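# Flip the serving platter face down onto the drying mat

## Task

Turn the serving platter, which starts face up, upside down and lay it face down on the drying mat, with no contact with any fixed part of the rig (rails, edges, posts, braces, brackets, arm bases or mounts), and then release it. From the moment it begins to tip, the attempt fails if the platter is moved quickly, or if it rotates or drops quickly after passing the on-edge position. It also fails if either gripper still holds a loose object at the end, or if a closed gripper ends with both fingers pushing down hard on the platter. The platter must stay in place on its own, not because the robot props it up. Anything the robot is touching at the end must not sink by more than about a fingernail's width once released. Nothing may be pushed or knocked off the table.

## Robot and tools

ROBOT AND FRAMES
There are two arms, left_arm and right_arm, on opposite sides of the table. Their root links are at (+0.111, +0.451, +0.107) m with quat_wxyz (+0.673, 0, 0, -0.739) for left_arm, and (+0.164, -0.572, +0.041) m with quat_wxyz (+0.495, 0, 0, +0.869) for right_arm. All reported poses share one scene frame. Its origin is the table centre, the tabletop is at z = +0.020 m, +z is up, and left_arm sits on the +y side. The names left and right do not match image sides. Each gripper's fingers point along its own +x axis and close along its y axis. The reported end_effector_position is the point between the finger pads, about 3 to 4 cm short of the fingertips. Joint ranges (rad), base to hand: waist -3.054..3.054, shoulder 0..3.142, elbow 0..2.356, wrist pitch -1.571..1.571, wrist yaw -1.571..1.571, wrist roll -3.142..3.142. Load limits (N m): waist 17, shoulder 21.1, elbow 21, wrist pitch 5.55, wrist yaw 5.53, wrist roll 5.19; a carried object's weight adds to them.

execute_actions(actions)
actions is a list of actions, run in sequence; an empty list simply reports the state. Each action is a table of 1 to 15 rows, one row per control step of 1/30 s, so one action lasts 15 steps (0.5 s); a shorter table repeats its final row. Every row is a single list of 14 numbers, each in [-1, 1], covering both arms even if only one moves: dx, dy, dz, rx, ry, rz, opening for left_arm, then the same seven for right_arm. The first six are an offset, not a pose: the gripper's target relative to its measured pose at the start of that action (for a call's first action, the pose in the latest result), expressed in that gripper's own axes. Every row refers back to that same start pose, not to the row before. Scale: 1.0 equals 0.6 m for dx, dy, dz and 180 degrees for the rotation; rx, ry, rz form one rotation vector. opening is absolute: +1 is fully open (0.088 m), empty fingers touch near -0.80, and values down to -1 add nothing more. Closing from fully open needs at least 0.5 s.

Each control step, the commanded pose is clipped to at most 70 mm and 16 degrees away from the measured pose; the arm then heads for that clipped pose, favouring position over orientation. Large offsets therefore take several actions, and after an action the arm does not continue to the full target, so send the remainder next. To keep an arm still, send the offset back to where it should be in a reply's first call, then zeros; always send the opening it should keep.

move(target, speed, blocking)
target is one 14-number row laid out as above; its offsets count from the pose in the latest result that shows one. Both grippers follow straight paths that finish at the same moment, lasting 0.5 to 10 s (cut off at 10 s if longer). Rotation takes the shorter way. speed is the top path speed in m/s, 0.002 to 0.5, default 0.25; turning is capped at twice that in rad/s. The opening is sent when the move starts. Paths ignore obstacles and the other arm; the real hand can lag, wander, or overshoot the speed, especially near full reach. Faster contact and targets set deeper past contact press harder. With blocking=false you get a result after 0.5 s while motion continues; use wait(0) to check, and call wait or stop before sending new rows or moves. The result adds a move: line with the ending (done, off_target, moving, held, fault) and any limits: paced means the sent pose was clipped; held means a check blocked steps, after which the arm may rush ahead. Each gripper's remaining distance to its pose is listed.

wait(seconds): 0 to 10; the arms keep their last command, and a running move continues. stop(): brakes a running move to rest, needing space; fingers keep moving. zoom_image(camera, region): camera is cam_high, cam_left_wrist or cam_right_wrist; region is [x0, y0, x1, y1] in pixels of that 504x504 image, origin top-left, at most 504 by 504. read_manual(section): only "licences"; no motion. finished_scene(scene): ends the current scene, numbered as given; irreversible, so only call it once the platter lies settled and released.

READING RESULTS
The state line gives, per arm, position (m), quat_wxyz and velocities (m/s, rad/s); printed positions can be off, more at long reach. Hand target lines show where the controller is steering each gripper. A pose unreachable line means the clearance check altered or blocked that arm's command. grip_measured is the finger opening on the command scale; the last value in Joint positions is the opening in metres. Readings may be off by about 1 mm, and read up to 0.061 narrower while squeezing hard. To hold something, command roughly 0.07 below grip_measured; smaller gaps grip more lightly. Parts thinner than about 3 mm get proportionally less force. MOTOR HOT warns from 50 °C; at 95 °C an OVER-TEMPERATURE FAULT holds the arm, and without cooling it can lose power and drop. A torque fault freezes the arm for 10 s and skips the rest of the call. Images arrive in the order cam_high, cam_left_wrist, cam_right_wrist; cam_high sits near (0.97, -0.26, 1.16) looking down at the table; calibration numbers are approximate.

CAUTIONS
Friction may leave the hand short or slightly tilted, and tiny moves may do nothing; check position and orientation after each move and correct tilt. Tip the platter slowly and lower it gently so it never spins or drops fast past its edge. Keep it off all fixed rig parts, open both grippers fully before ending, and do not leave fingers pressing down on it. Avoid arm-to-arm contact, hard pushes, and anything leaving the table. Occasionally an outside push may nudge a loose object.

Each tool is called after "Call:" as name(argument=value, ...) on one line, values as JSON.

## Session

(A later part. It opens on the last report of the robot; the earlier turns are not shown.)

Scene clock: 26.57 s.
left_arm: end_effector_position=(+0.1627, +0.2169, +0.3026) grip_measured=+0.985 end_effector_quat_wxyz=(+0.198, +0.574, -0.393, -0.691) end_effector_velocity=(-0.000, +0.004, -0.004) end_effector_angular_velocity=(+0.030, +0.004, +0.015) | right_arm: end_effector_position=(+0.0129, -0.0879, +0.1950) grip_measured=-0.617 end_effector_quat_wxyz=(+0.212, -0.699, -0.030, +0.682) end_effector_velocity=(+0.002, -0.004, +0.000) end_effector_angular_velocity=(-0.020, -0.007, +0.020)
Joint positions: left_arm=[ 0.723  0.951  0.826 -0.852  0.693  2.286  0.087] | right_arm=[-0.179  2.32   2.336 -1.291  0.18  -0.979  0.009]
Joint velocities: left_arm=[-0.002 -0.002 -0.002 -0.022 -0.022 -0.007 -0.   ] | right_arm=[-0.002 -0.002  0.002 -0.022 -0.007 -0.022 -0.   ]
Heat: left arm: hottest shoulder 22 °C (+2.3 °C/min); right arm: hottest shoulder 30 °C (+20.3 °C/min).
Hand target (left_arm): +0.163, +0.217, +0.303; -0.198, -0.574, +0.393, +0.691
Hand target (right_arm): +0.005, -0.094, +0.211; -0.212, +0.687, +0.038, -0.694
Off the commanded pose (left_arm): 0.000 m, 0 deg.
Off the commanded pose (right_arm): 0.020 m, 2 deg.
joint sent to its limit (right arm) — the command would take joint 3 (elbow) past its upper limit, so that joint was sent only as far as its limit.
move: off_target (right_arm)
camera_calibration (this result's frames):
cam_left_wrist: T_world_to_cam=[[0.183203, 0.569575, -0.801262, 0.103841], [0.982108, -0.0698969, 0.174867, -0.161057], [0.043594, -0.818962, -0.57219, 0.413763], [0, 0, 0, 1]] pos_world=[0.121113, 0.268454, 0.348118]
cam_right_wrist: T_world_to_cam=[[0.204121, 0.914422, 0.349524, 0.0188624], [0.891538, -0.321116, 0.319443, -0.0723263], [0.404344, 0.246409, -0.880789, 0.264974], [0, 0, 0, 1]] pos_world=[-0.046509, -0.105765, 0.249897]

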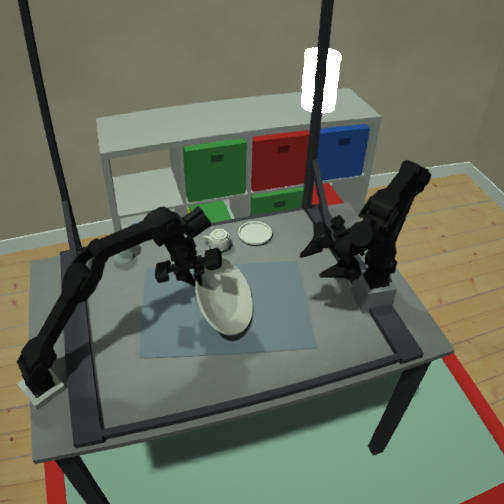

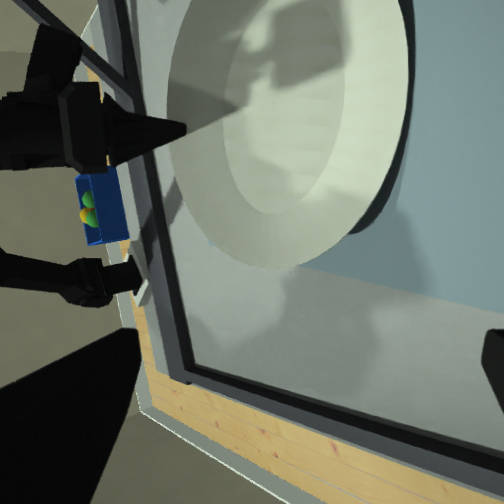

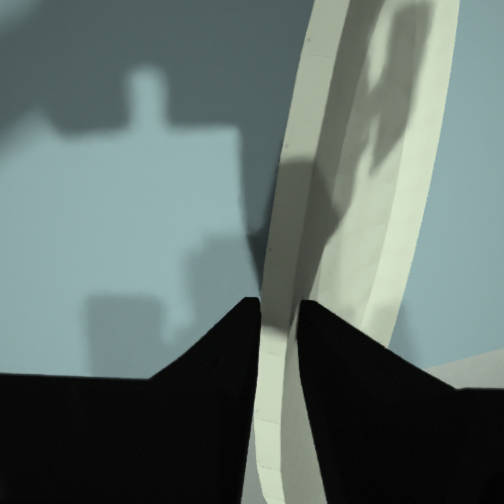

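Call:
move(target=[0,0,0,-0.55,0,0,0.2,0,0,0,0,0,0,-1], speed=0.5)

Call:
move(target=[0,0,0,-0.45,0,0,0.2,0,0,0,0,0,0,-1], speed=0.5)

Call:
move(target=[0.2,0.2,0,0,0,0.14,0.2,0,0,0,0,0,0,-1])

Scene clock: 30.20 s.
left_arm: end_effector_position=(+0.1627, +0.2170, +0.3020) grip_measured=+0.202 end_effector_quat_wxyz=(+0.563, +0.224, +0.270, -0.748) end_effector_velocity=(+0.001, -0.000, -0.000) end_effector_angular_velocity=(+0.007, +0.017, +0.025) | right_arm: end_effector_position=(+0.0153, -0.0864, +0.1953) grip_measured=-0.617 end_effector_quat_wxyz=(+0.216, -0.700, -0.030, +0.680) end_effector_velocity=(+0.001, -0.002, +0.000) end_effector_angular_velocity=(-0.005, -0.012, +0.007)
Joint positions: left_arm=[ 0.724  0.953  0.826 -0.855  0.694  0.565  0.049] | right_arm=[-0.183  2.32   2.336 -1.288  0.184 -0.979  0.009]
Joint velocities: left_arm=[-0.002 -0.002 -0.002  0.007 -0.007 -0.037 -0.   ] | right_arm=[ 0.002 -0.002 -0.002 -0.007  0.007 -0.007 -0.   ]
Heat: left arm: hottest shoulder 22 °C (+2.0 °C/min); right arm: hottest shoulder 31 °C (+19.9 °C/min).
Hand target (left_arm): +0.163, +0.217, +0.303; -0.565, -0.223, -0.270, +0.747
Hand target (right_arm): +0.013, -0.088, +0.195; -0.212, +0.699, +0.030, -0.682
Off the commanded pose (left_arm): 0.001 m, 0 deg.
Off the commanded pose (right_arm): 0.003 m, 0 deg.
move: done
camera_calibration (this result's frames):
cam_left_wrist: T_world_to_cam=[[-0.975125, 0.195164, 0.105083, 0.0992522], [0.115345, 0.851621, -0.51131, -0.0127193], [-0.18928, -0.48647, -0.852948, 0.464031], [0, 0, 0, 1]] pos_world=[0.186082, 0.217199, 0.378861]
cam_right_wrist: T_world_to_cam=[[0.208168, 0.911681, 0.354265, 0.0156863], [0.888956, -0.32742, 0.320241, -0.0747424], [0.407951, 0.248262, -0.878602, 0.263611], [0, 0, 0, 1]] pos_world=[-0.044363, -0.104218, 0.249988]

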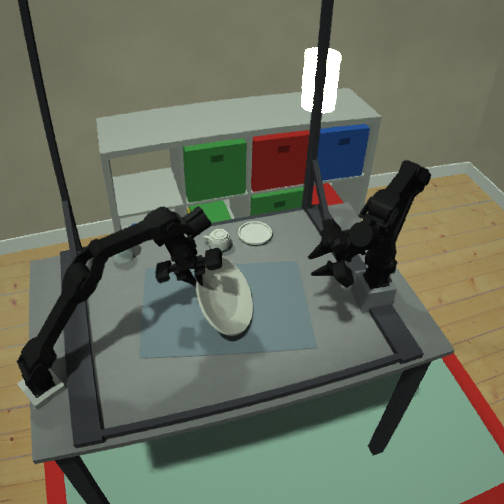

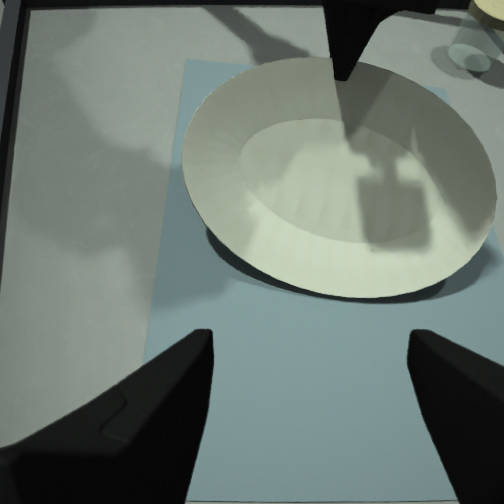

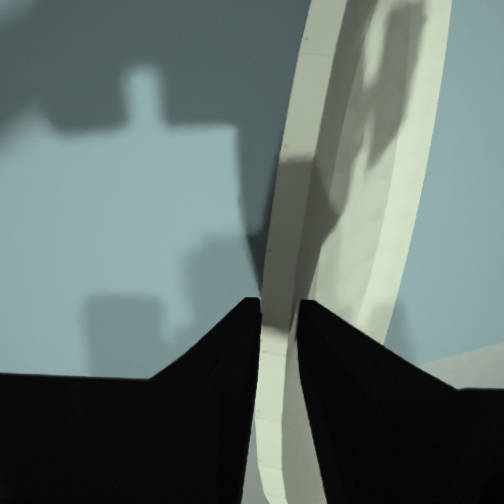

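Scene clock: 32.23 s.
left_arm: end_effector_position=(+0.1627, +0.2171, +0.3014) grip_measured=+0.202 end_effector_quat_wxyz=(+0.573, -0.194, +0.692, -0.394) end_effector_velocity=(-0.001, +0.002, -0.003) end_effector_angular_velocity=(+0.019, +0.018, +0.016) | right_arm: end_effector_position=(+0.0155, -0.0860, +0.1955) grip_measured=-0.617 end_effector_quat_wxyz=(+0.216, -0.700, -0.030, +0.680) end_effector_velocity=(+0.002, +0.001, -0.003) end_effector_angular_velocity=(+0.001, -0.005, -0.011)
Joint positions: left_arm=[ 0.726  0.956  0.826 -0.857  0.697 -0.843  0.049] | right_arm=[-0.183  2.32   2.336 -1.286  0.187 -0.979  0.009]
Joint velocities: left_arm=[-0.002 -0.002 -0.007 -0.007 -0.007 -0.022 -0.   ] | right_arm=[-0.002  0.002 -0.007  0.007  0.007  0.007 -0.   ]
Heat: left arm: hottest shoulder 22 °C (+1.9 °C/min); right arm: hottest shoulder 32 °C (+20.5 °C/min).
Hand target (left_arm): +0.163, +0.217, +0.302; +0.574, -0.196, +0.691, -0.393
Hand target (right_arm): +0.015, -0.086, +0.195; -0.216, +0.700, +0.030, -0.680
Off the commanded pose (left_arm): 0.001 m, 0 deg.
Off the commanded pose (right_arm): 0.000 m, 0 deg.
move: done
camera_calibration (this result's frames):
cam_left_wrist: T_world_to_cam=[[-0.214671, -0.643149, 0.735034, -0.0322667], [-0.810785, 0.536956, 0.233038, -0.0184298], [-0.544559, -0.545928, -0.636725, 0.469141], [0, 0, 0, 1]] pos_world=[0.233605, 0.24526, 0.326725]
cam_right_wrist: T_world_to_cam=[[0.208241, 0.910764, 0.356575, 0.0146947], [0.888244, -0.328721, 0.320881, -0.0750818], [0.40946, 0.249905, -0.877434, 0.263453], [0, 0, 0, 1]] pos_world=[-0.0442426, -0.103903, 0.250015]

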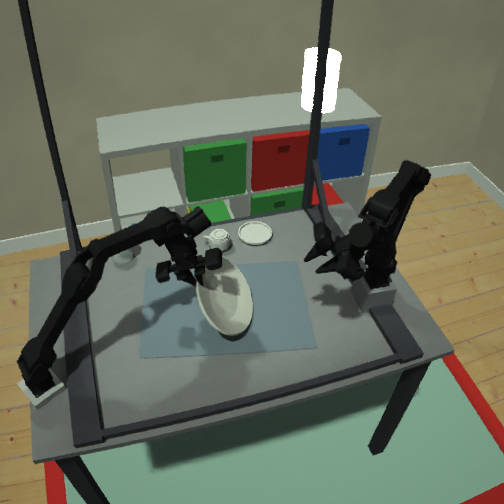

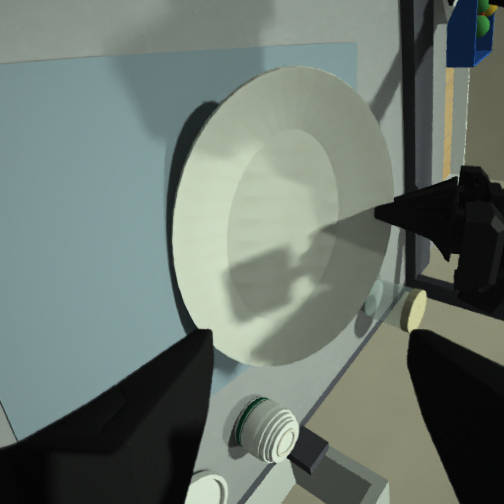

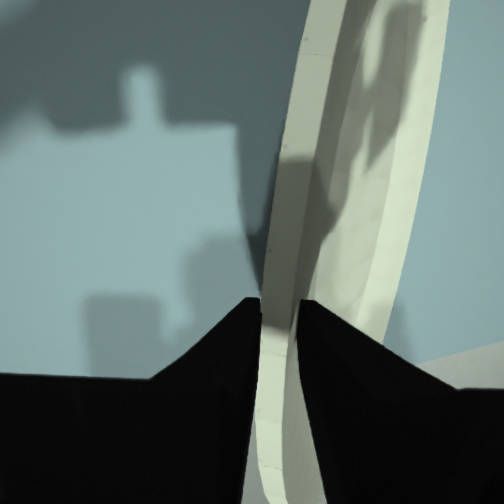

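Scene clock: 33.70 s.
left_arm: end_effector_position=(+0.1555, +0.2011, +0.1369) grip_measured=+0.202 end_effector_quat_wxyz=(+0.647, -0.042, +0.714, -0.264) end_effector_velocity=(+0.001, -0.001, -0.003) end_effector_angular_velocity=(+0.010, -0.001, +0.007) | right_arm: end_effector_position=(+0.0157, -0.0859, +0.1955) grip_measured=-0.617 end_effector_quat_wxyz=(+0.217, -0.700, -0.031, +0.679) end_effector_velocity=(-0.002, -0.000, +0.001) end_effector_angular_velocity=(-0.001, +0.020, +0.011)
Joint positions: left_arm=[ 0.439  1.357  0.564 -0.433  0.289 -0.951  0.049] | right_arm=[-0.183  2.32   2.336 -1.286  0.188 -0.979  0.009]
Joint velocities: left_arm=[-0.002  0.017  0.002  0.007 -0.007 -0.007 -0.   ] | right_arm=[-0.002 -0.007 -0.007  0.007 -0.022 -0.007 -0.   ]
Heat: left arm: hottest shoulder 22 °C (+1.8 °C/min); right arm: hottest shoulder 32 °C (+19.6 °C/min).
Hand target (left_arm): +0.154, +0.204, +0.133; +0.646, -0.038, +0.717, -0.259
Hand target (right_arm): +0.016, -0.086, +0.195; -0.216, +0.700, +0.030, -0.680
Off the commanded pose (left_arm): 0.006 m, 1 deg.
Off the commanded pose (right_arm): 0.000 m, 0 deg.
move: done
camera_calibration (this result's frames):
cam_left_wrist: T_world_to_cam=[[-0.308996, -0.869473, 0.385406, 0.184826], [-0.845523, 0.436678, 0.307252, 0.0380669], [-0.435446, -0.23093, -0.870091, 0.303313], [0, 0, 0, 1]] pos_world=[0.221373, 0.214122, 0.18098]
cam_right_wrist: T_world_to_cam=[[0.20823, 0.910431, 0.35743, 0.0143393], [0.887846, -0.329257, 0.321434, -0.0753269], [0.41033, 0.25041, -0.876883, 0.263338], [0, 0, 0, 1]] pos_world=[-0.0441624, -0.103799, 0.250004]

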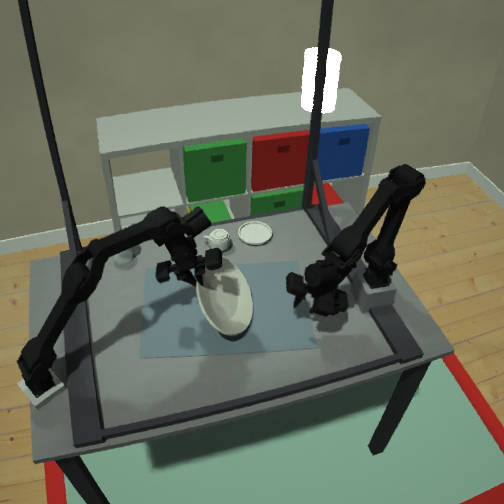

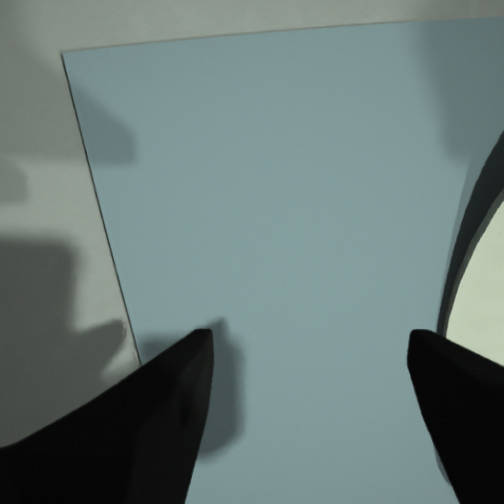

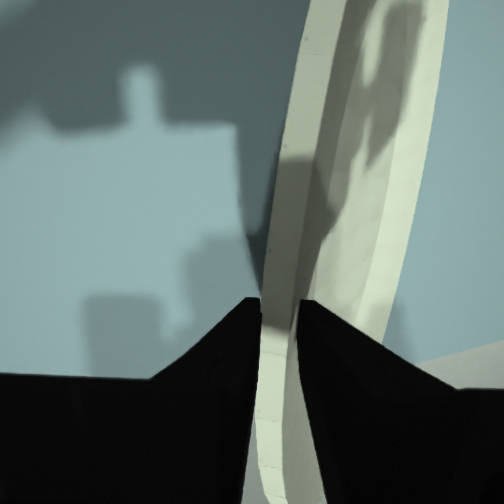

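Call:
move(target=[0.03,-0.493,0.06,0,0,0,0.2,0,0,0,0,0,0,-1], speed=0.2)

Call:
zoom_image(camera="cam_high", region=[140, 190, 320, 350])

Scene clock: 36.03 s.
left_arm: end_effector_position=(+0.1034, -0.0671, +0.2484) grip_measured=+0.202 end_effector_quat_wxyz=(+0.648, -0.040, +0.713, -0.264) end_effector_velocity=(+0.002, +0.000, -0.001) end_effector_angular_velocity=(+0.028, -0.003, +0.012) | right_arm: end_effector_position=(+0.0157, -0.0858, +0.1956) grip_measured=-0.617 end_effector_quat_wxyz=(+0.217, -0.701, -0.031, +0.679) end_effector_velocity=(-0.001, -0.005, +0.000) end_effector_angular_velocity=(-0.018, +0.003, -0.002)
Joint positions: left_arm=[ 0.128  2.225  2.089 -1.025  0.171 -1.245  0.049] | right_arm=[-0.183  2.32   2.336 -1.285  0.189 -0.979  0.009]
Joint velocities: left_arm=[ 0.002  0.027  0.051 -0.051 -0.007 -0.007 -0.   ] | right_arm=[ 0.002 -0.002  0.002 -0.022 -0.007  0.007  0.   ]
Heat: left arm: hottest shoulder 22 °C (+1.7 °C/min); right arm: hottest shoulder 33 °C (+20.0 °C/min).
Hand target (left_arm): +0.102, -0.070, +0.249; +0.648, -0.041, +0.713, -0.264
Hand target (right_arm): +0.016, -0.086, +0.196; -0.217, +0.700, +0.031, -0.679
Off the commanded pose (left_arm): 0.004 m, 0 deg.
Off the commanded pose (right_arm): 0.000 m, 0 deg.
move: done
camera_calibration (this result's frames):
cam_left_wrist: T_world_to_cam=[[-0.311626, -0.86996, 0.382178, -0.106435], [-0.845403, 0.437462, 0.306467, 0.0771151], [-0.433802, -0.227591, -0.87179, 0.316243], [0, 0, 0, 1]] pos_world=[0.169212, -0.0543551, 0.292741]
cam_right_wrist: T_world_to_cam=[[0.208238, 0.910166, 0.358099, 0.0140555], [0.887593, -0.329654, 0.321724, -0.0754649], [0.410871, 0.250851, -0.876504, 0.263272], [0, 0, 0, 1]] pos_world=[-0.0441156, -0.103712, 0.250004]

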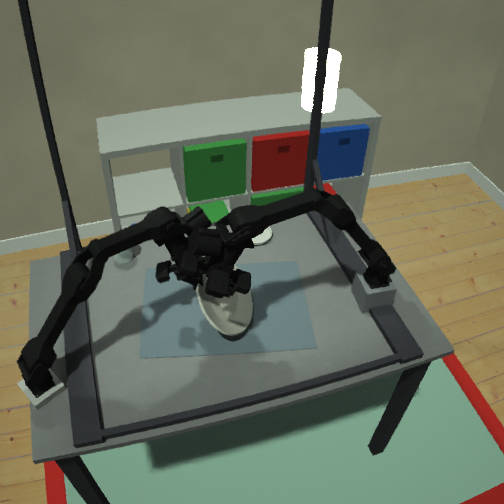

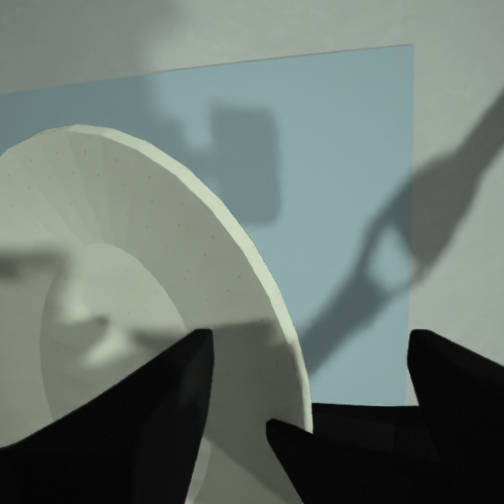

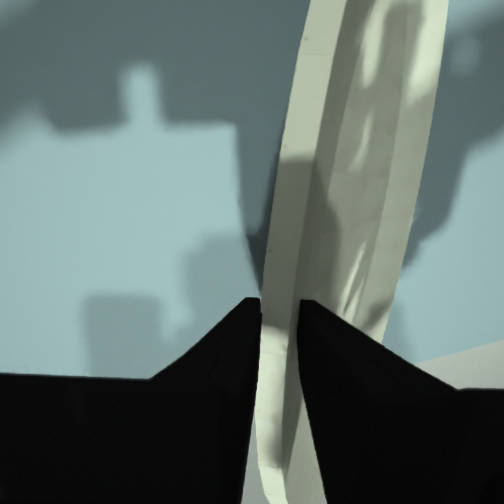

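Region (140, 190, 320, 350) of cam_high's 504x504 image, scaled by 2.800, with more detail than that image has.

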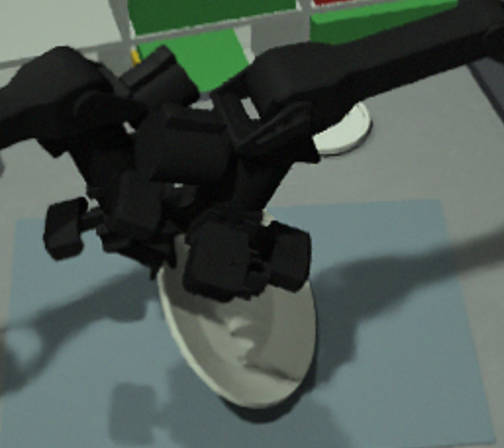

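Call:
move(target=[0.1,0,0,0,0,0,0.0,0,0,0,0,0,0,-1], speed=0.05)

Scene clock: 37.70 s.
left_arm: end_effector_position=(+0.0958, -0.0929, +0.2048) grip_measured=+0.002 end_effector_quat_wxyz=(+0.648, -0.046, +0.710, -0.272) end_effector_velocity=(-0.000, -0.004, +0.002) end_effector_angular_velocity=(-0.021, -0.004, +0.007) | right_arm: end_effector_position=(+0.0157, -0.0859, +0.1955) grip_measured=-0.617 end_effector_quat_wxyz=(+0.217, -0.701, -0.031, +0.679) end_effector_velocity=(-0.002, -0.003, -0.000) end_effector_angular_velocity=(-0.011, -0.003, +0.025)
Joint positions: left_arm=[ 0.111  2.324  2.074 -0.887  0.165 -1.26   0.039] | right_arm=[-0.182  2.32   2.336 -1.286  0.189 -0.979  0.009]
Joint velocities: left_arm=[-0.002 -0.002 -0.002  0.022 -0.007 -0.007 -0.   ] | right_arm=[ 0.002 -0.002 -0.002 -0.007 -0.007 -0.022 -0.   ]
Heat: left arm: hottest shoulder 22 °C (+1.6 °C/min); right arm: hottest shoulder 33 °C (+19.1 °C/min).
Hand target (left_arm): +0.094, -0.091, +0.194; +0.648, -0.040, +0.713, -0.264
Hand target (right_arm): +0.016, -0.086, +0.196; -0.217, +0.701, +0.031, -0.679
Off the commanded pose (left_arm): 0.011 m, 1 deg.
Off the commanded pose (right_arm): 0.000 m, 0 deg.
move: off_target (left_arm)
camera_calibration (this result's frames):
cam_left_wrist: T_world_to_cam=[[-0.313114, -0.861263, 0.400232, -0.117263], [-0.84505, 0.444981, 0.296451, 0.0980268], [-0.433418, -0.245393, -0.86714, 0.266377], [0, 0, 0, 1]] pos_world=[0.161573, -0.0792477, 0.248859]
cam_right_wrist: T_world_to_cam=[[0.207777, 0.910433, 0.357688, 0.0143669], [0.887487, -0.329225, 0.322456, -0.0755503], [0.411334, 0.250444, -0.876403, 0.263255], [0, 0, 0, 1]] pos_world=[-0.0442211, -0.103884, 0.24994]

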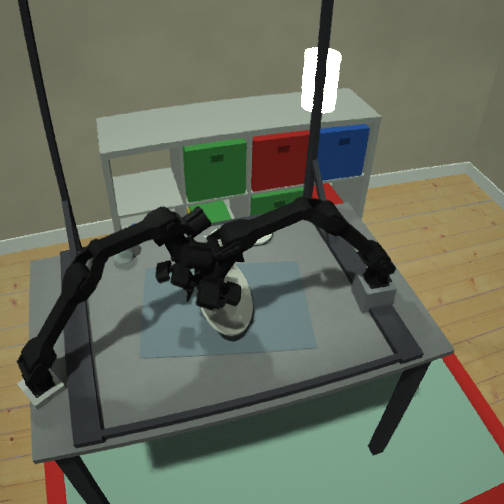

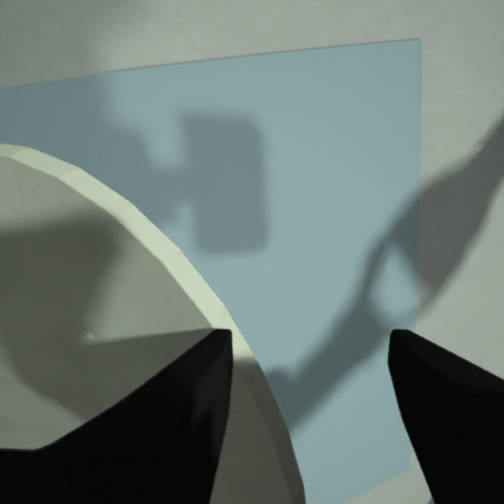

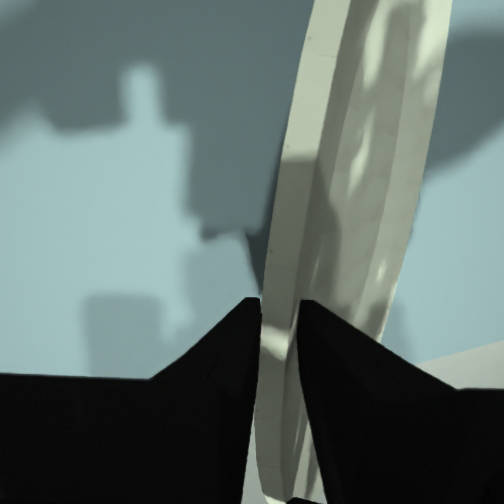

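Call:
move(target=[0.065,0.02,0,0,0,0,0.0,0,0,0,0,0,0,-1], speed=0.04)

Scene clock: 39.17 s.
left_arm: end_effector_position=(+0.0964, -0.1065, +0.1916) grip_measured=+0.002 end_effector_quat_wxyz=(+0.647, -0.067, +0.700, -0.294) end_effector_velocity=(-0.005, +0.002, -0.003) end_effector_angular_velocity=(+0.015, +0.017, +0.008) | right_arm: end_effector_position=(+0.0153, -0.0865, +0.1954) grip_measured=-0.617 end_effector_quat_wxyz=(+0.216, -0.701, -0.030, +0.679) end_effector_velocity=(+0.001, -0.002, -0.000) end_effector_angular_velocity=(-0.010, +0.002, +0.007)
Joint positions: left_arm=[ 0.111  2.335  2.016 -0.754  0.162 -1.26   0.039] | right_arm=[-0.181  2.32   2.336 -1.288  0.189 -0.978  0.009]
Joint velocities: left_arm=[-0.007  0.002 -0.002 -0.007  0.007 -0.022 -0.   ] | right_arm=[-0.002 -0.002 -0.002 -0.007 -0.007 -0.007  0.   ]
Heat: left arm: hottest shoulder 23 °C (+3.1 °C/min); right arm: hottest shoulder 33 °C (+18.4 °C/min).
Hand target (left_arm): +0.093, -0.099, +0.165; +0.648, -0.046, +0.710, -0.272
Hand target (right_arm): +0.016, -0.086, +0.196; -0.217, +0.701, +0.031, -0.679
Off the commanded pose (left_arm): 0.028 m, 4 deg.
Off the commanded pose (right_arm): 0.001 m, 0 deg.
move: off_target (left_arm)
camera_calibration (this result's frames):
cam_left_wrist: T_world_to_cam=[[-0.313593, -0.834297, 0.45344, -0.130845], [-0.846577, 0.461931, 0.264437, 0.116639], [-0.430077, -0.300947, -0.851155, 0.242574], [0, 0, 0, 1]] pos_world=[0.162037, -0.0900411, 0.234955]
cam_right_wrist: T_world_to_cam=[[0.207549, 0.911115, 0.356081, 0.0154048], [0.887232, -0.328638, 0.323755, -0.0756009], [0.411999, 0.248731, -0.876578, 0.263302], [0, 0, 0, 1]] pos_world=[-0.0446018, -0.104372, 0.249795]

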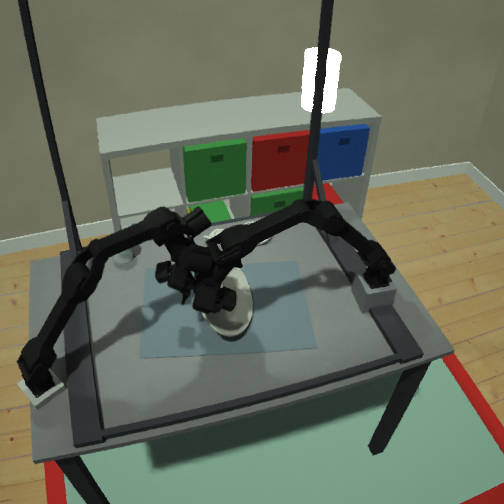

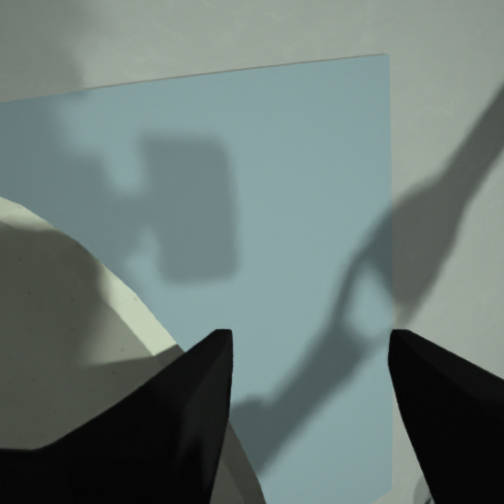

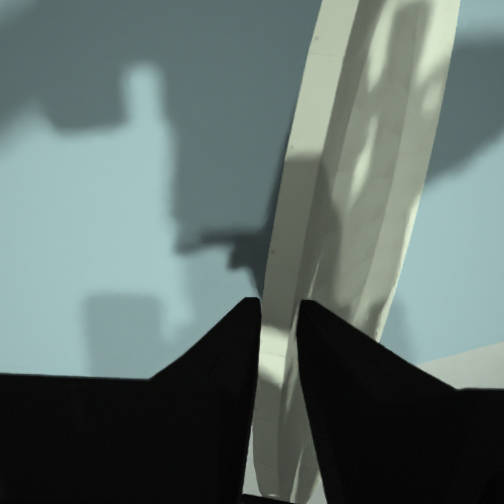

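Call:
move(target=[0,0,0,0,0,0,-1,0,0,0,0,0,0,-1])

Call:
zoom_image(camera="cam_high", region=[150, 220, 290, 345])

Scene clock: 40.10 s.
left_arm: end_effector_position=(+0.0965, -0.1063, +0.1906) grip_measured=-0.811 end_effector_quat_wxyz=(+0.648, -0.066, +0.700, -0.293) end_effector_velocity=(-0.000, -0.001, +0.001) end_effector_angular_velocity=(-0.006, -0.003, +0.007) | right_arm: end_effector_position=(+0.0154, -0.0858, +0.1957) grip_measured=-0.617 end_effector_quat_wxyz=(+0.218, -0.701, -0.031, +0.678) end_effector_velocity=(+0.002, -0.005, -0.001) end_effector_angular_velocity=(-0.024, -0.004, +0.007)
Joint positions: left_arm=[ 0.111  2.336  2.015 -0.755  0.162 -1.26   0.   ] | right_arm=[-0.181  2.32   2.336 -1.285  0.192 -0.978  0.009]
Joint velocities: left_arm=[-0.002 -0.002 -0.002  0.007 -0.007 -0.007  0.   ] | right_arm=[-0.002 -0.002 -0.002 -0.022 -0.007 -0.007 -0.   ]
Heat: left arm: hottest shoulder 23 °C (+3.0 °C/min); right arm: hottest shoulder 34 °C (+19.5 °C/min).
Hand target (left_arm): +0.096, -0.106, +0.191; +0.647, -0.066, +0.700, -0.294
Hand target (right_arm): +0.015, -0.087, +0.195; -0.216, +0.701, +0.030, -0.679
Off the commanded pose (left_arm): 0.001 m, 0 deg.
Off the commanded pose (right_arm): 0.001 m, 0 deg.
move: done
camera_calibration (this result's frames):
cam_left_wrist: T_world_to_cam=[[-0.313572, -0.835564, 0.451116, -0.12984], [-0.846738, 0.461068, 0.265428, 0.116577], [-0.429777, -0.298746, -0.852081, 0.242167], [0, 0, 0, 1]] pos_world=[0.162074, -0.0898935, 0.233976]
cam_right_wrist: T_world_to_cam=[[0.207854, 0.90955, 0.359881, 0.0137115], [0.886729, -0.330524, 0.323211, -0.0755594], [0.412926, 0.251936, -0.875226, 0.263321], [0, 0, 0, 1]] pos_world=[-0.0445815, -0.103786, 0.249953]

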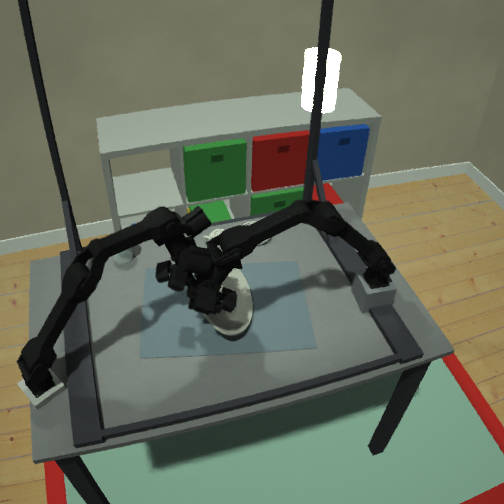

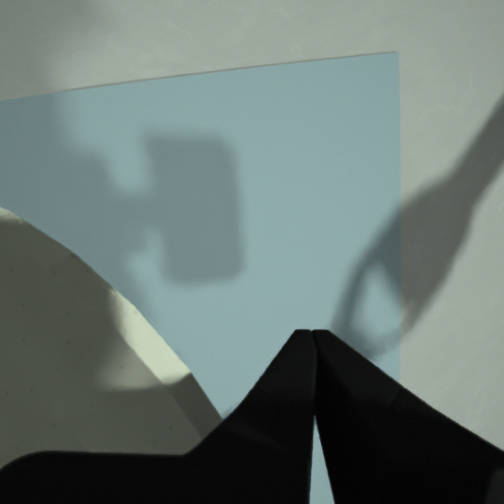

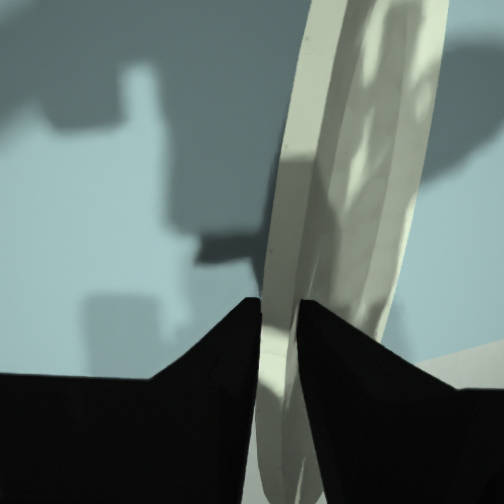

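Region (150, 220, 290, 345) of cam_high's 504x504 image, scaled by 3.600, with more detail than that image has; it fills the top 450 rows of this view, and the rest is white.

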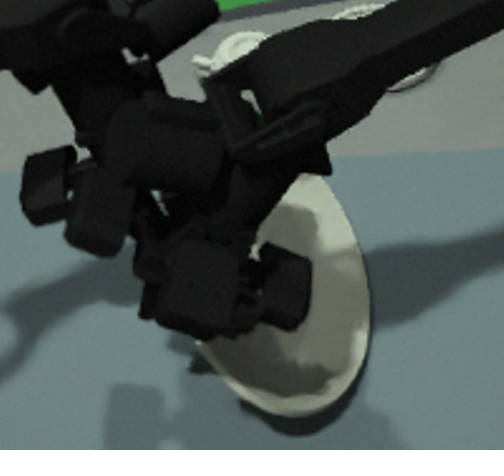

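Call:
move(target=[-0.05,0,0,0,0,0,0,0,0,0,0,0,0,-1], speed=0.08)

Call:
move(target=[-0.01,0.06,0.0,0,0,0,0,0,0,0,0,0,0,-1], speed=0.05)

Scene clock: 41.20 s.
left_arm: end_effector_position=(+0.0996, -0.0949, +0.2132) grip_measured=-0.003 end_effector_quat_wxyz=(+0.648, -0.066, +0.701, -0.292) end_effector_velocity=(-0.000, +0.007, -0.008) end_effector_angular_velocity=(+0.038, -0.002, +0.007) | right_arm: end_effector_position=(+0.0157, -0.0855, +0.1958) grip_measured=-0.617 end_effector_quat_wxyz=(+0.219, -0.702, -0.032, +0.677) end_effector_velocity=(-0.001, -0.003, +0.002) end_effector_angular_velocity=(-0.005, +0.003, +0.011)
Joint positions: left_arm=[ 0.118  2.276  2.004 -0.805  0.164 -1.256  0.039] | right_arm=[-0.181  2.32   2.336 -1.284  0.195 -0.978  0.009]
Joint velocities: left_arm=[-0.002  0.002 -0.012 -0.022 -0.007 -0.007 -0.   ] | right_arm=[ 0.002 -0.007 -0.002 -0.007 -0.007 -0.007 -0.   ]
Heat: left arm: hottest shoulder 24 °C (+4.4 °C/min); right arm: hottest shoulder 34 °C (+18.9 °C/min).
Hand target (left_arm): +0.101, -0.092, +0.217; +0.648, -0.066, +0.700, -0.293
Hand target (right_arm): +0.015, -0.086, +0.196; -0.218, +0.701, +0.031, -0.678
Off the commanded pose (left_arm): 0.005 m, 0 deg.
Off the commanded pose (right_arm): 0.000 m, 0 deg.
move: done
camera_calibration (this result's frames):
cam_left_wrist: T_world_to_cam=[[-0.311748, -0.836896, 0.449909, -0.129584], [-0.847525, 0.458986, 0.26652, 0.107631], [-0.429552, -0.298222, -0.852378, 0.266299], [0, 0, 0, 1]] pos_world=[0.165212, -0.0784329, 0.256602]
cam_right_wrist: T_world_to_cam=[[0.2074, 0.908681, 0.362332, 0.0128148], [0.885457, -0.331832, 0.32535, -0.0763019], [0.415873, 0.253352, -0.87342, 0.26299], [0, 0, 0, 1]] pos_world=[-0.044466, -0.103593, 0.249882]

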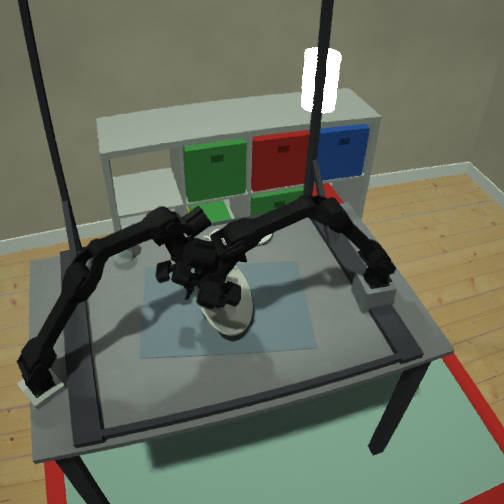

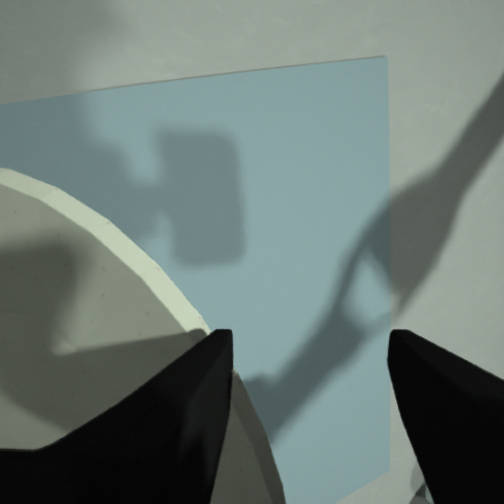

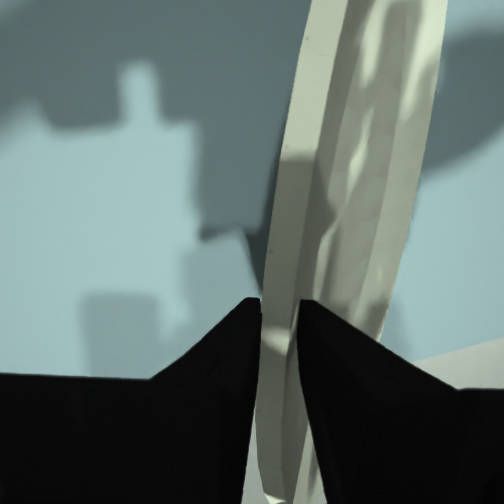

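Scene clock: 42.27 s.
left_arm: end_effector_position=(+0.1096, -0.0651, +0.1964) grip_measured=-0.002 end_effector_quat_wxyz=(+0.648, -0.064, +0.702, -0.289) end_effector_velocity=(+0.002, +0.003, +0.003) end_effector_angular_velocity=(-0.005, -0.016, +0.014) | right_arm: end_effector_position=(+0.0157, -0.0855, +0.1958) grip_measured=-0.617 end_effector_quat_wxyz=(+0.219, -0.702, -0.032, +0.677) end_effector_velocity=(+0.001, -0.002, -0.000) end_effector_angular_velocity=(-0.011, -0.003, +0.020)
Joint positions: left_arm=[ 0.142  2.161  1.751 -0.679  0.175 -1.236  0.039] | right_arm=[-0.181  2.32   2.336 -1.284  0.195 -0.978  0.009]
Joint velocities: left_arm=[-0.002 -0.022 -0.022  0.007 -0.022 -0.007  0.   ] | right_arm=[-0.002 -0.002 -0.002 -0.007 -0.007 -0.022 -0.   ]
Heat: left arm: hottest shoulder 24 °C (+4.3 °C/min); right arm: hottest shoulder 34 °C (+18.5 °C/min).
Hand target (left_arm): +0.111, -0.063, +0.200; +0.648, -0.066, +0.701, -0.292
Hand target (right_arm): +0.016, -0.086, +0.196; -0.219, +0.702, +0.032, -0.677
Off the commanded pose (left_arm): 0.005 m, 0 deg.
Off the commanded pose (right_arm): 0.000 m, 0 deg.
move: done
camera_calibration (this result's frames):
cam_left_wrist: T_world_to_cam=[[-0.309667, -0.840948, 0.443748, -0.0932261], [-0.848109, 0.455287, 0.270969, 0.105885], [-0.429904, -0.292437, -0.854203, 0.265939], [0, 0, 0, 1]] pos_world=[0.175261, -0.0488358, 0.239844]
cam_right_wrist: T_world_to_cam=[[0.2074, 0.908681, 0.362332, 0.0128148], [0.885457, -0.331832, 0.32535, -0.0763019], [0.415873, 0.253352, -0.87342, 0.26299], [0, 0, 0, 1]] pos_world=[-0.044466, -0.103593, 0.249882]

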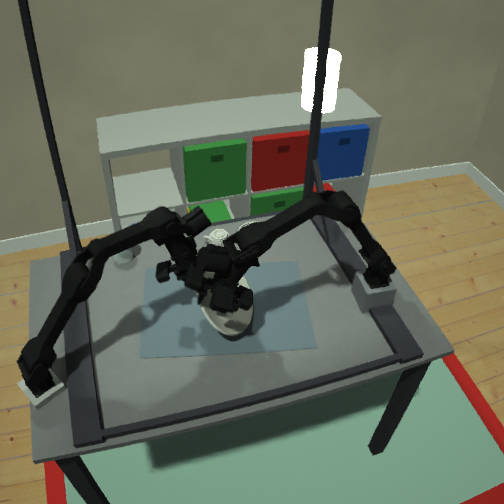

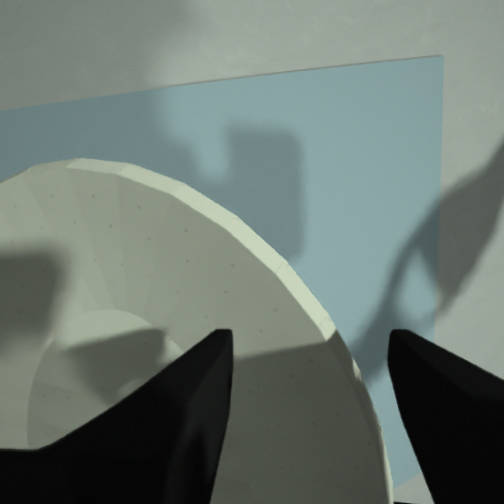

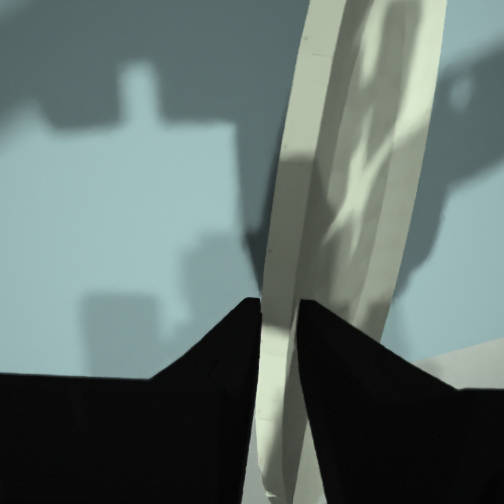

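Call:
move(target=[0.0,-0.025,0.0,0,0,0,0,0,0,0,0,0,0,-1], speed=0.05)

Call:
move(target=[0.06,0,0.0,0,0,0,0,0,0,0,0,0,0,-1], speed=0.04)

Scene clock: 43.13 s.
left_arm: end_effector_position=(+0.1065, -0.0740, +0.2035) grip_measured=-0.002 end_effector_quat_wxyz=(+0.648, -0.063, +0.702, -0.288) end_effector_velocity=(+0.002, +0.002, -0.003) end_effector_angular_velocity=(+0.029, -0.015, +0.014) | right_arm: end_effector_position=(+0.0157, -0.0855, +0.1958) grip_measured=-0.617 end_effector_quat_wxyz=(+0.219, -0.702, -0.032, +0.677) end_effector_velocity=(+0.003, -0.001, +0.003) end_effector_angular_velocity=(-0.000, -0.010, +0.002)
Joint positions: left_arm=[ 0.134  2.195  1.836 -0.732  0.172 -1.241  0.039] | right_arm=[-0.181  2.32   2.336 -1.284  0.195 -0.978  0.009]
Joint velocities: left_arm=[-0.002  0.012  0.022 -0.037 -0.022 -0.007 -0.   ] | right_arm=[-0.002 -0.007 -0.002 -0.007  0.007 -0.007 -0.   ]
Heat: left arm: hottest shoulder 24 °C (+4.2 °C/min); right arm: hottest shoulder 34 °C (+18.1 °C/min).
Hand target (left_arm): +0.105, -0.077, +0.204; +0.648, -0.064, +0.702, -0.289
Hand target (right_arm): +0.016, -0.086, +0.196; -0.219, +0.702, +0.032, -0.677
Off the commanded pose (left_arm): 0.004 m, 0 deg.
Off the commanded pose (right_arm): 0.000 m, 0 deg.
move: done
camera_calibration (this result's frames):
cam_left_wrist: T_world_to_cam=[[-0.311397, -0.841593, 0.441308, -0.104202], [-0.847337, 0.456132, 0.271964, 0.105127], [-0.430177, -0.289248, -0.855151, 0.268553], [0, 0, 0, 1]] pos_world=[0.172155, -0.0579688, 0.247048]
cam_right_wrist: T_world_to_cam=[[0.2074, 0.908681, 0.362332, 0.0128148], [0.885457, -0.331832, 0.32535, -0.0763019], [0.415873, 0.253352, -0.87342, 0.26299], [0, 0, 0, 1]] pos_world=[-0.044466, -0.103593, 0.249882]

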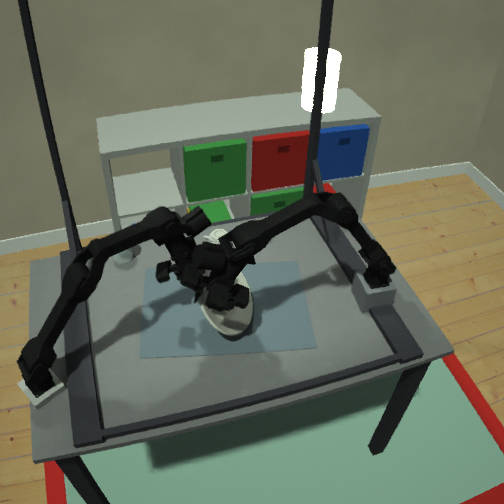

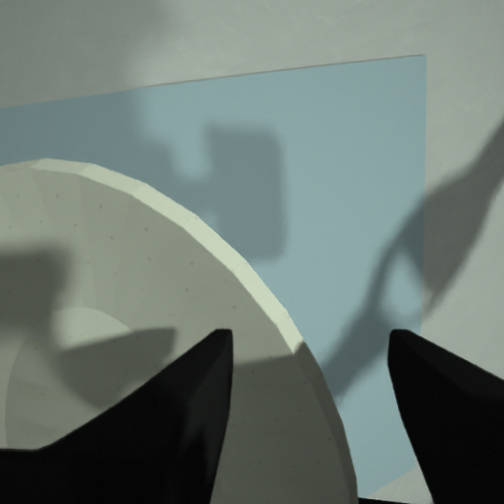

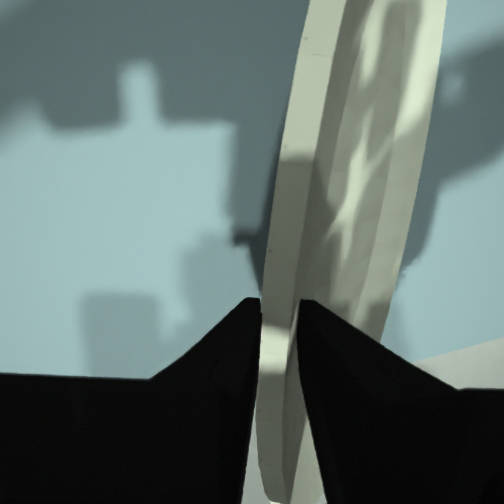

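Scene clock: 44.30 s.
left_arm: end_effector_position=(+0.1032, -0.0863, +0.1805) grip_measured=-0.002 end_effector_quat_wxyz=(+0.648, -0.064, +0.702, -0.290) end_effector_velocity=(-0.000, -0.002, +0.000) end_effector_angular_velocity=(-0.004, +0.003, +0.020) | right_arm: end_effector_position=(+0.0149, -0.0868, +0.1955) grip_measured=-0.617 end_effector_quat_wxyz=(+0.218, -0.702, -0.029, +0.677) end_effector_velocity=(-0.000, -0.005, -0.002) end_effector_angular_velocity=(-0.030, +0.005, +0.025)
Joint positions: left_arm=[ 0.126  2.259  1.847 -0.674  0.169 -1.249  0.039] | right_arm=[-0.179  2.32   2.336 -1.289  0.195 -0.972  0.009]
Joint velocities: left_arm=[-0.002  0.002  0.002  0.007 -0.007 -0.022 -0.   ] | right_arm=[-0.002 -0.002 -0.002 -0.022 -0.022 -0.022 -0.   ]
Heat: left arm: hottest shoulder 24 °C (+4.1 °C/min); right arm: hottest shoulder 34 °C (+17.6 °C/min).
Hand target (left_arm): +0.101, -0.090, +0.172; +0.648, -0.063, +0.702, -0.288
Hand target (right_arm): +0.016, -0.086, +0.196; -0.219, +0.702, +0.032, -0.677
Off the commanded pose (left_arm): 0.010 m, 0 deg.
Off the commanded pose (right_arm): 0.002 m, 0 deg.
move: off_target (left_arm)
camera_calibration (this result's frames):
cam_left_wrist: T_world_to_cam=[[-0.311054, -0.839979, 0.444613, -0.105968], [-0.84719, 0.457078, 0.27083, 0.114424], [-0.430714, -0.292429, -0.853798, 0.243447], [0, 0, 0, 1]] pos_world=[0.168833, -0.0701205, 0.223979]
cam_right_wrist: T_world_to_cam=[[0.211037, 0.909442, 0.358298, 0.0150959], [0.884501, -0.333701, 0.32604, -0.0761958], [0.416079, 0.248108, -0.874826, 0.263192], [0, 0, 0, 1]] pos_world=[-0.0452993, -0.104456, 0.249681]

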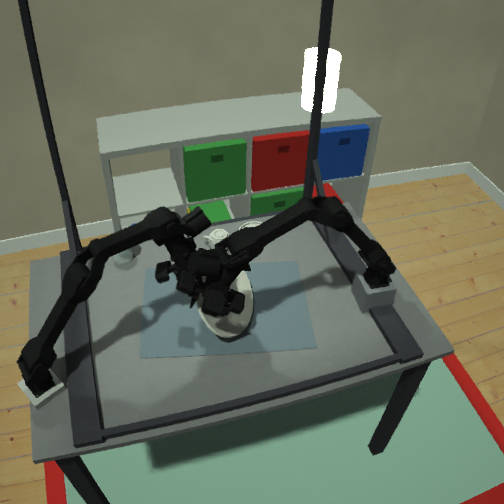

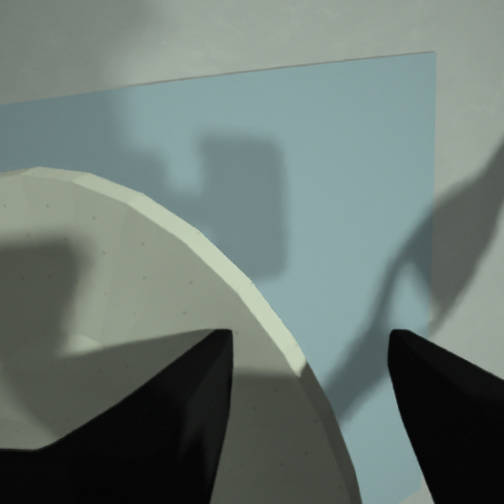

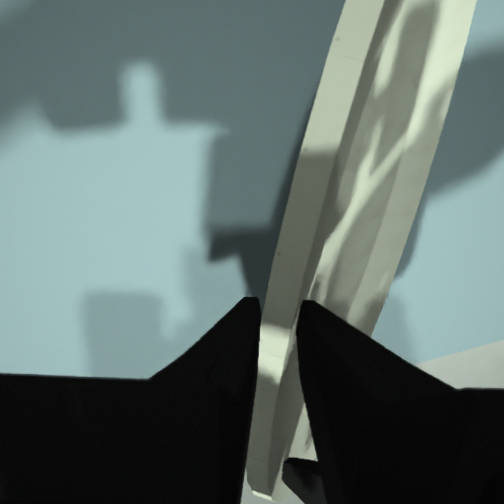

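Inner finger is touching the platter; close.

Call:
move(target=[0,0,0,0,0,0,-0.45,0,0,0,0,0,0,-1])

Scene clock: 45.17 s.
left_arm: end_effector_position=(+0.1034, -0.0823, +0.1782) grip_measured=-0.446 end_effector_quat_wxyz=(+0.648, -0.057, +0.705, -0.282) end_effector_velocity=(+0.002, +0.001, +0.001) end_effector_angular_velocity=(+0.004, -0.016, +0.014) | right_arm: end_effector_position=(+0.0118, -0.0877, +0.1941) grip_measured=-0.611 end_effector_quat_wxyz=(+0.218, -0.701, -0.028, +0.678) end_effector_velocity=(+0.001, -0.002, -0.000) end_effector_angular_velocity=(-0.010, +0.002, +0.007)
Joint positions: left_arm=[ 0.126  2.259  1.847 -0.695  0.168 -1.249  0.017] | right_arm=[-0.173  2.323  2.336 -1.29   0.193 -0.964  0.009]
Joint velocities: left_arm=[-0.002 -0.002  0.002 -0.007 -0.022 -0.007 -0.   ] | right_arm=[-0.002 -0.002 -0.002 -0.007 -0.007 -0.007  0.   ]
Heat: left arm: hottest shoulder 25 °C (+5.3 °C/min); right arm: hottest shoulder 35 °C (+18.6 °C/min).
Hand target (left_arm): +0.103, -0.086, +0.181; +0.647, -0.064, +0.702, -0.290
Hand target (right_arm): +0.015, -0.087, +0.195; -0.218, +0.702, +0.029, -0.677
Off the commanded pose (left_arm): 0.005 m, 1 deg.
Off the commanded pose (right_arm): 0.004 m, 0 deg.
move: done
camera_calibration (this result's frames):
cam_left_wrist: T_world_to_cam=[[-0.310427, -0.849574, 0.426449, -0.0991409], [-0.847687, 0.450419, 0.280267, 0.111283], [-0.430189, -0.274493, -0.859995, 0.245223], [0, 0, 0, 1]] pos_world=[0.169049, -0.0670398, 0.22198]
cam_right_wrist: T_world_to_cam=[[0.213001, 0.910354, 0.354805, 0.0178141], [0.885393, -0.333405, 0.323915, -0.0728616], [0.41317, 0.245147, -0.877036, 0.263704], [0, 0, 0, 1]] pos_world=[-0.0482381, -0.105156, 0.248559]

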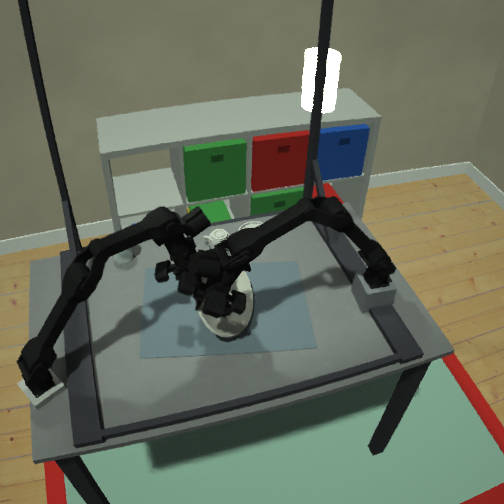

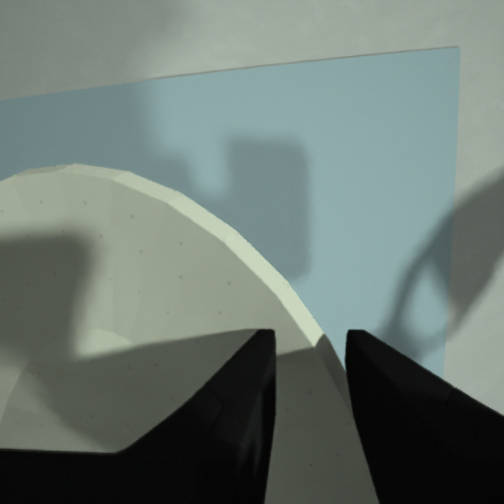

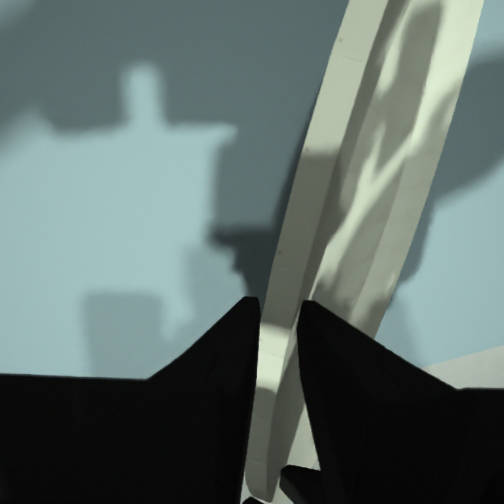

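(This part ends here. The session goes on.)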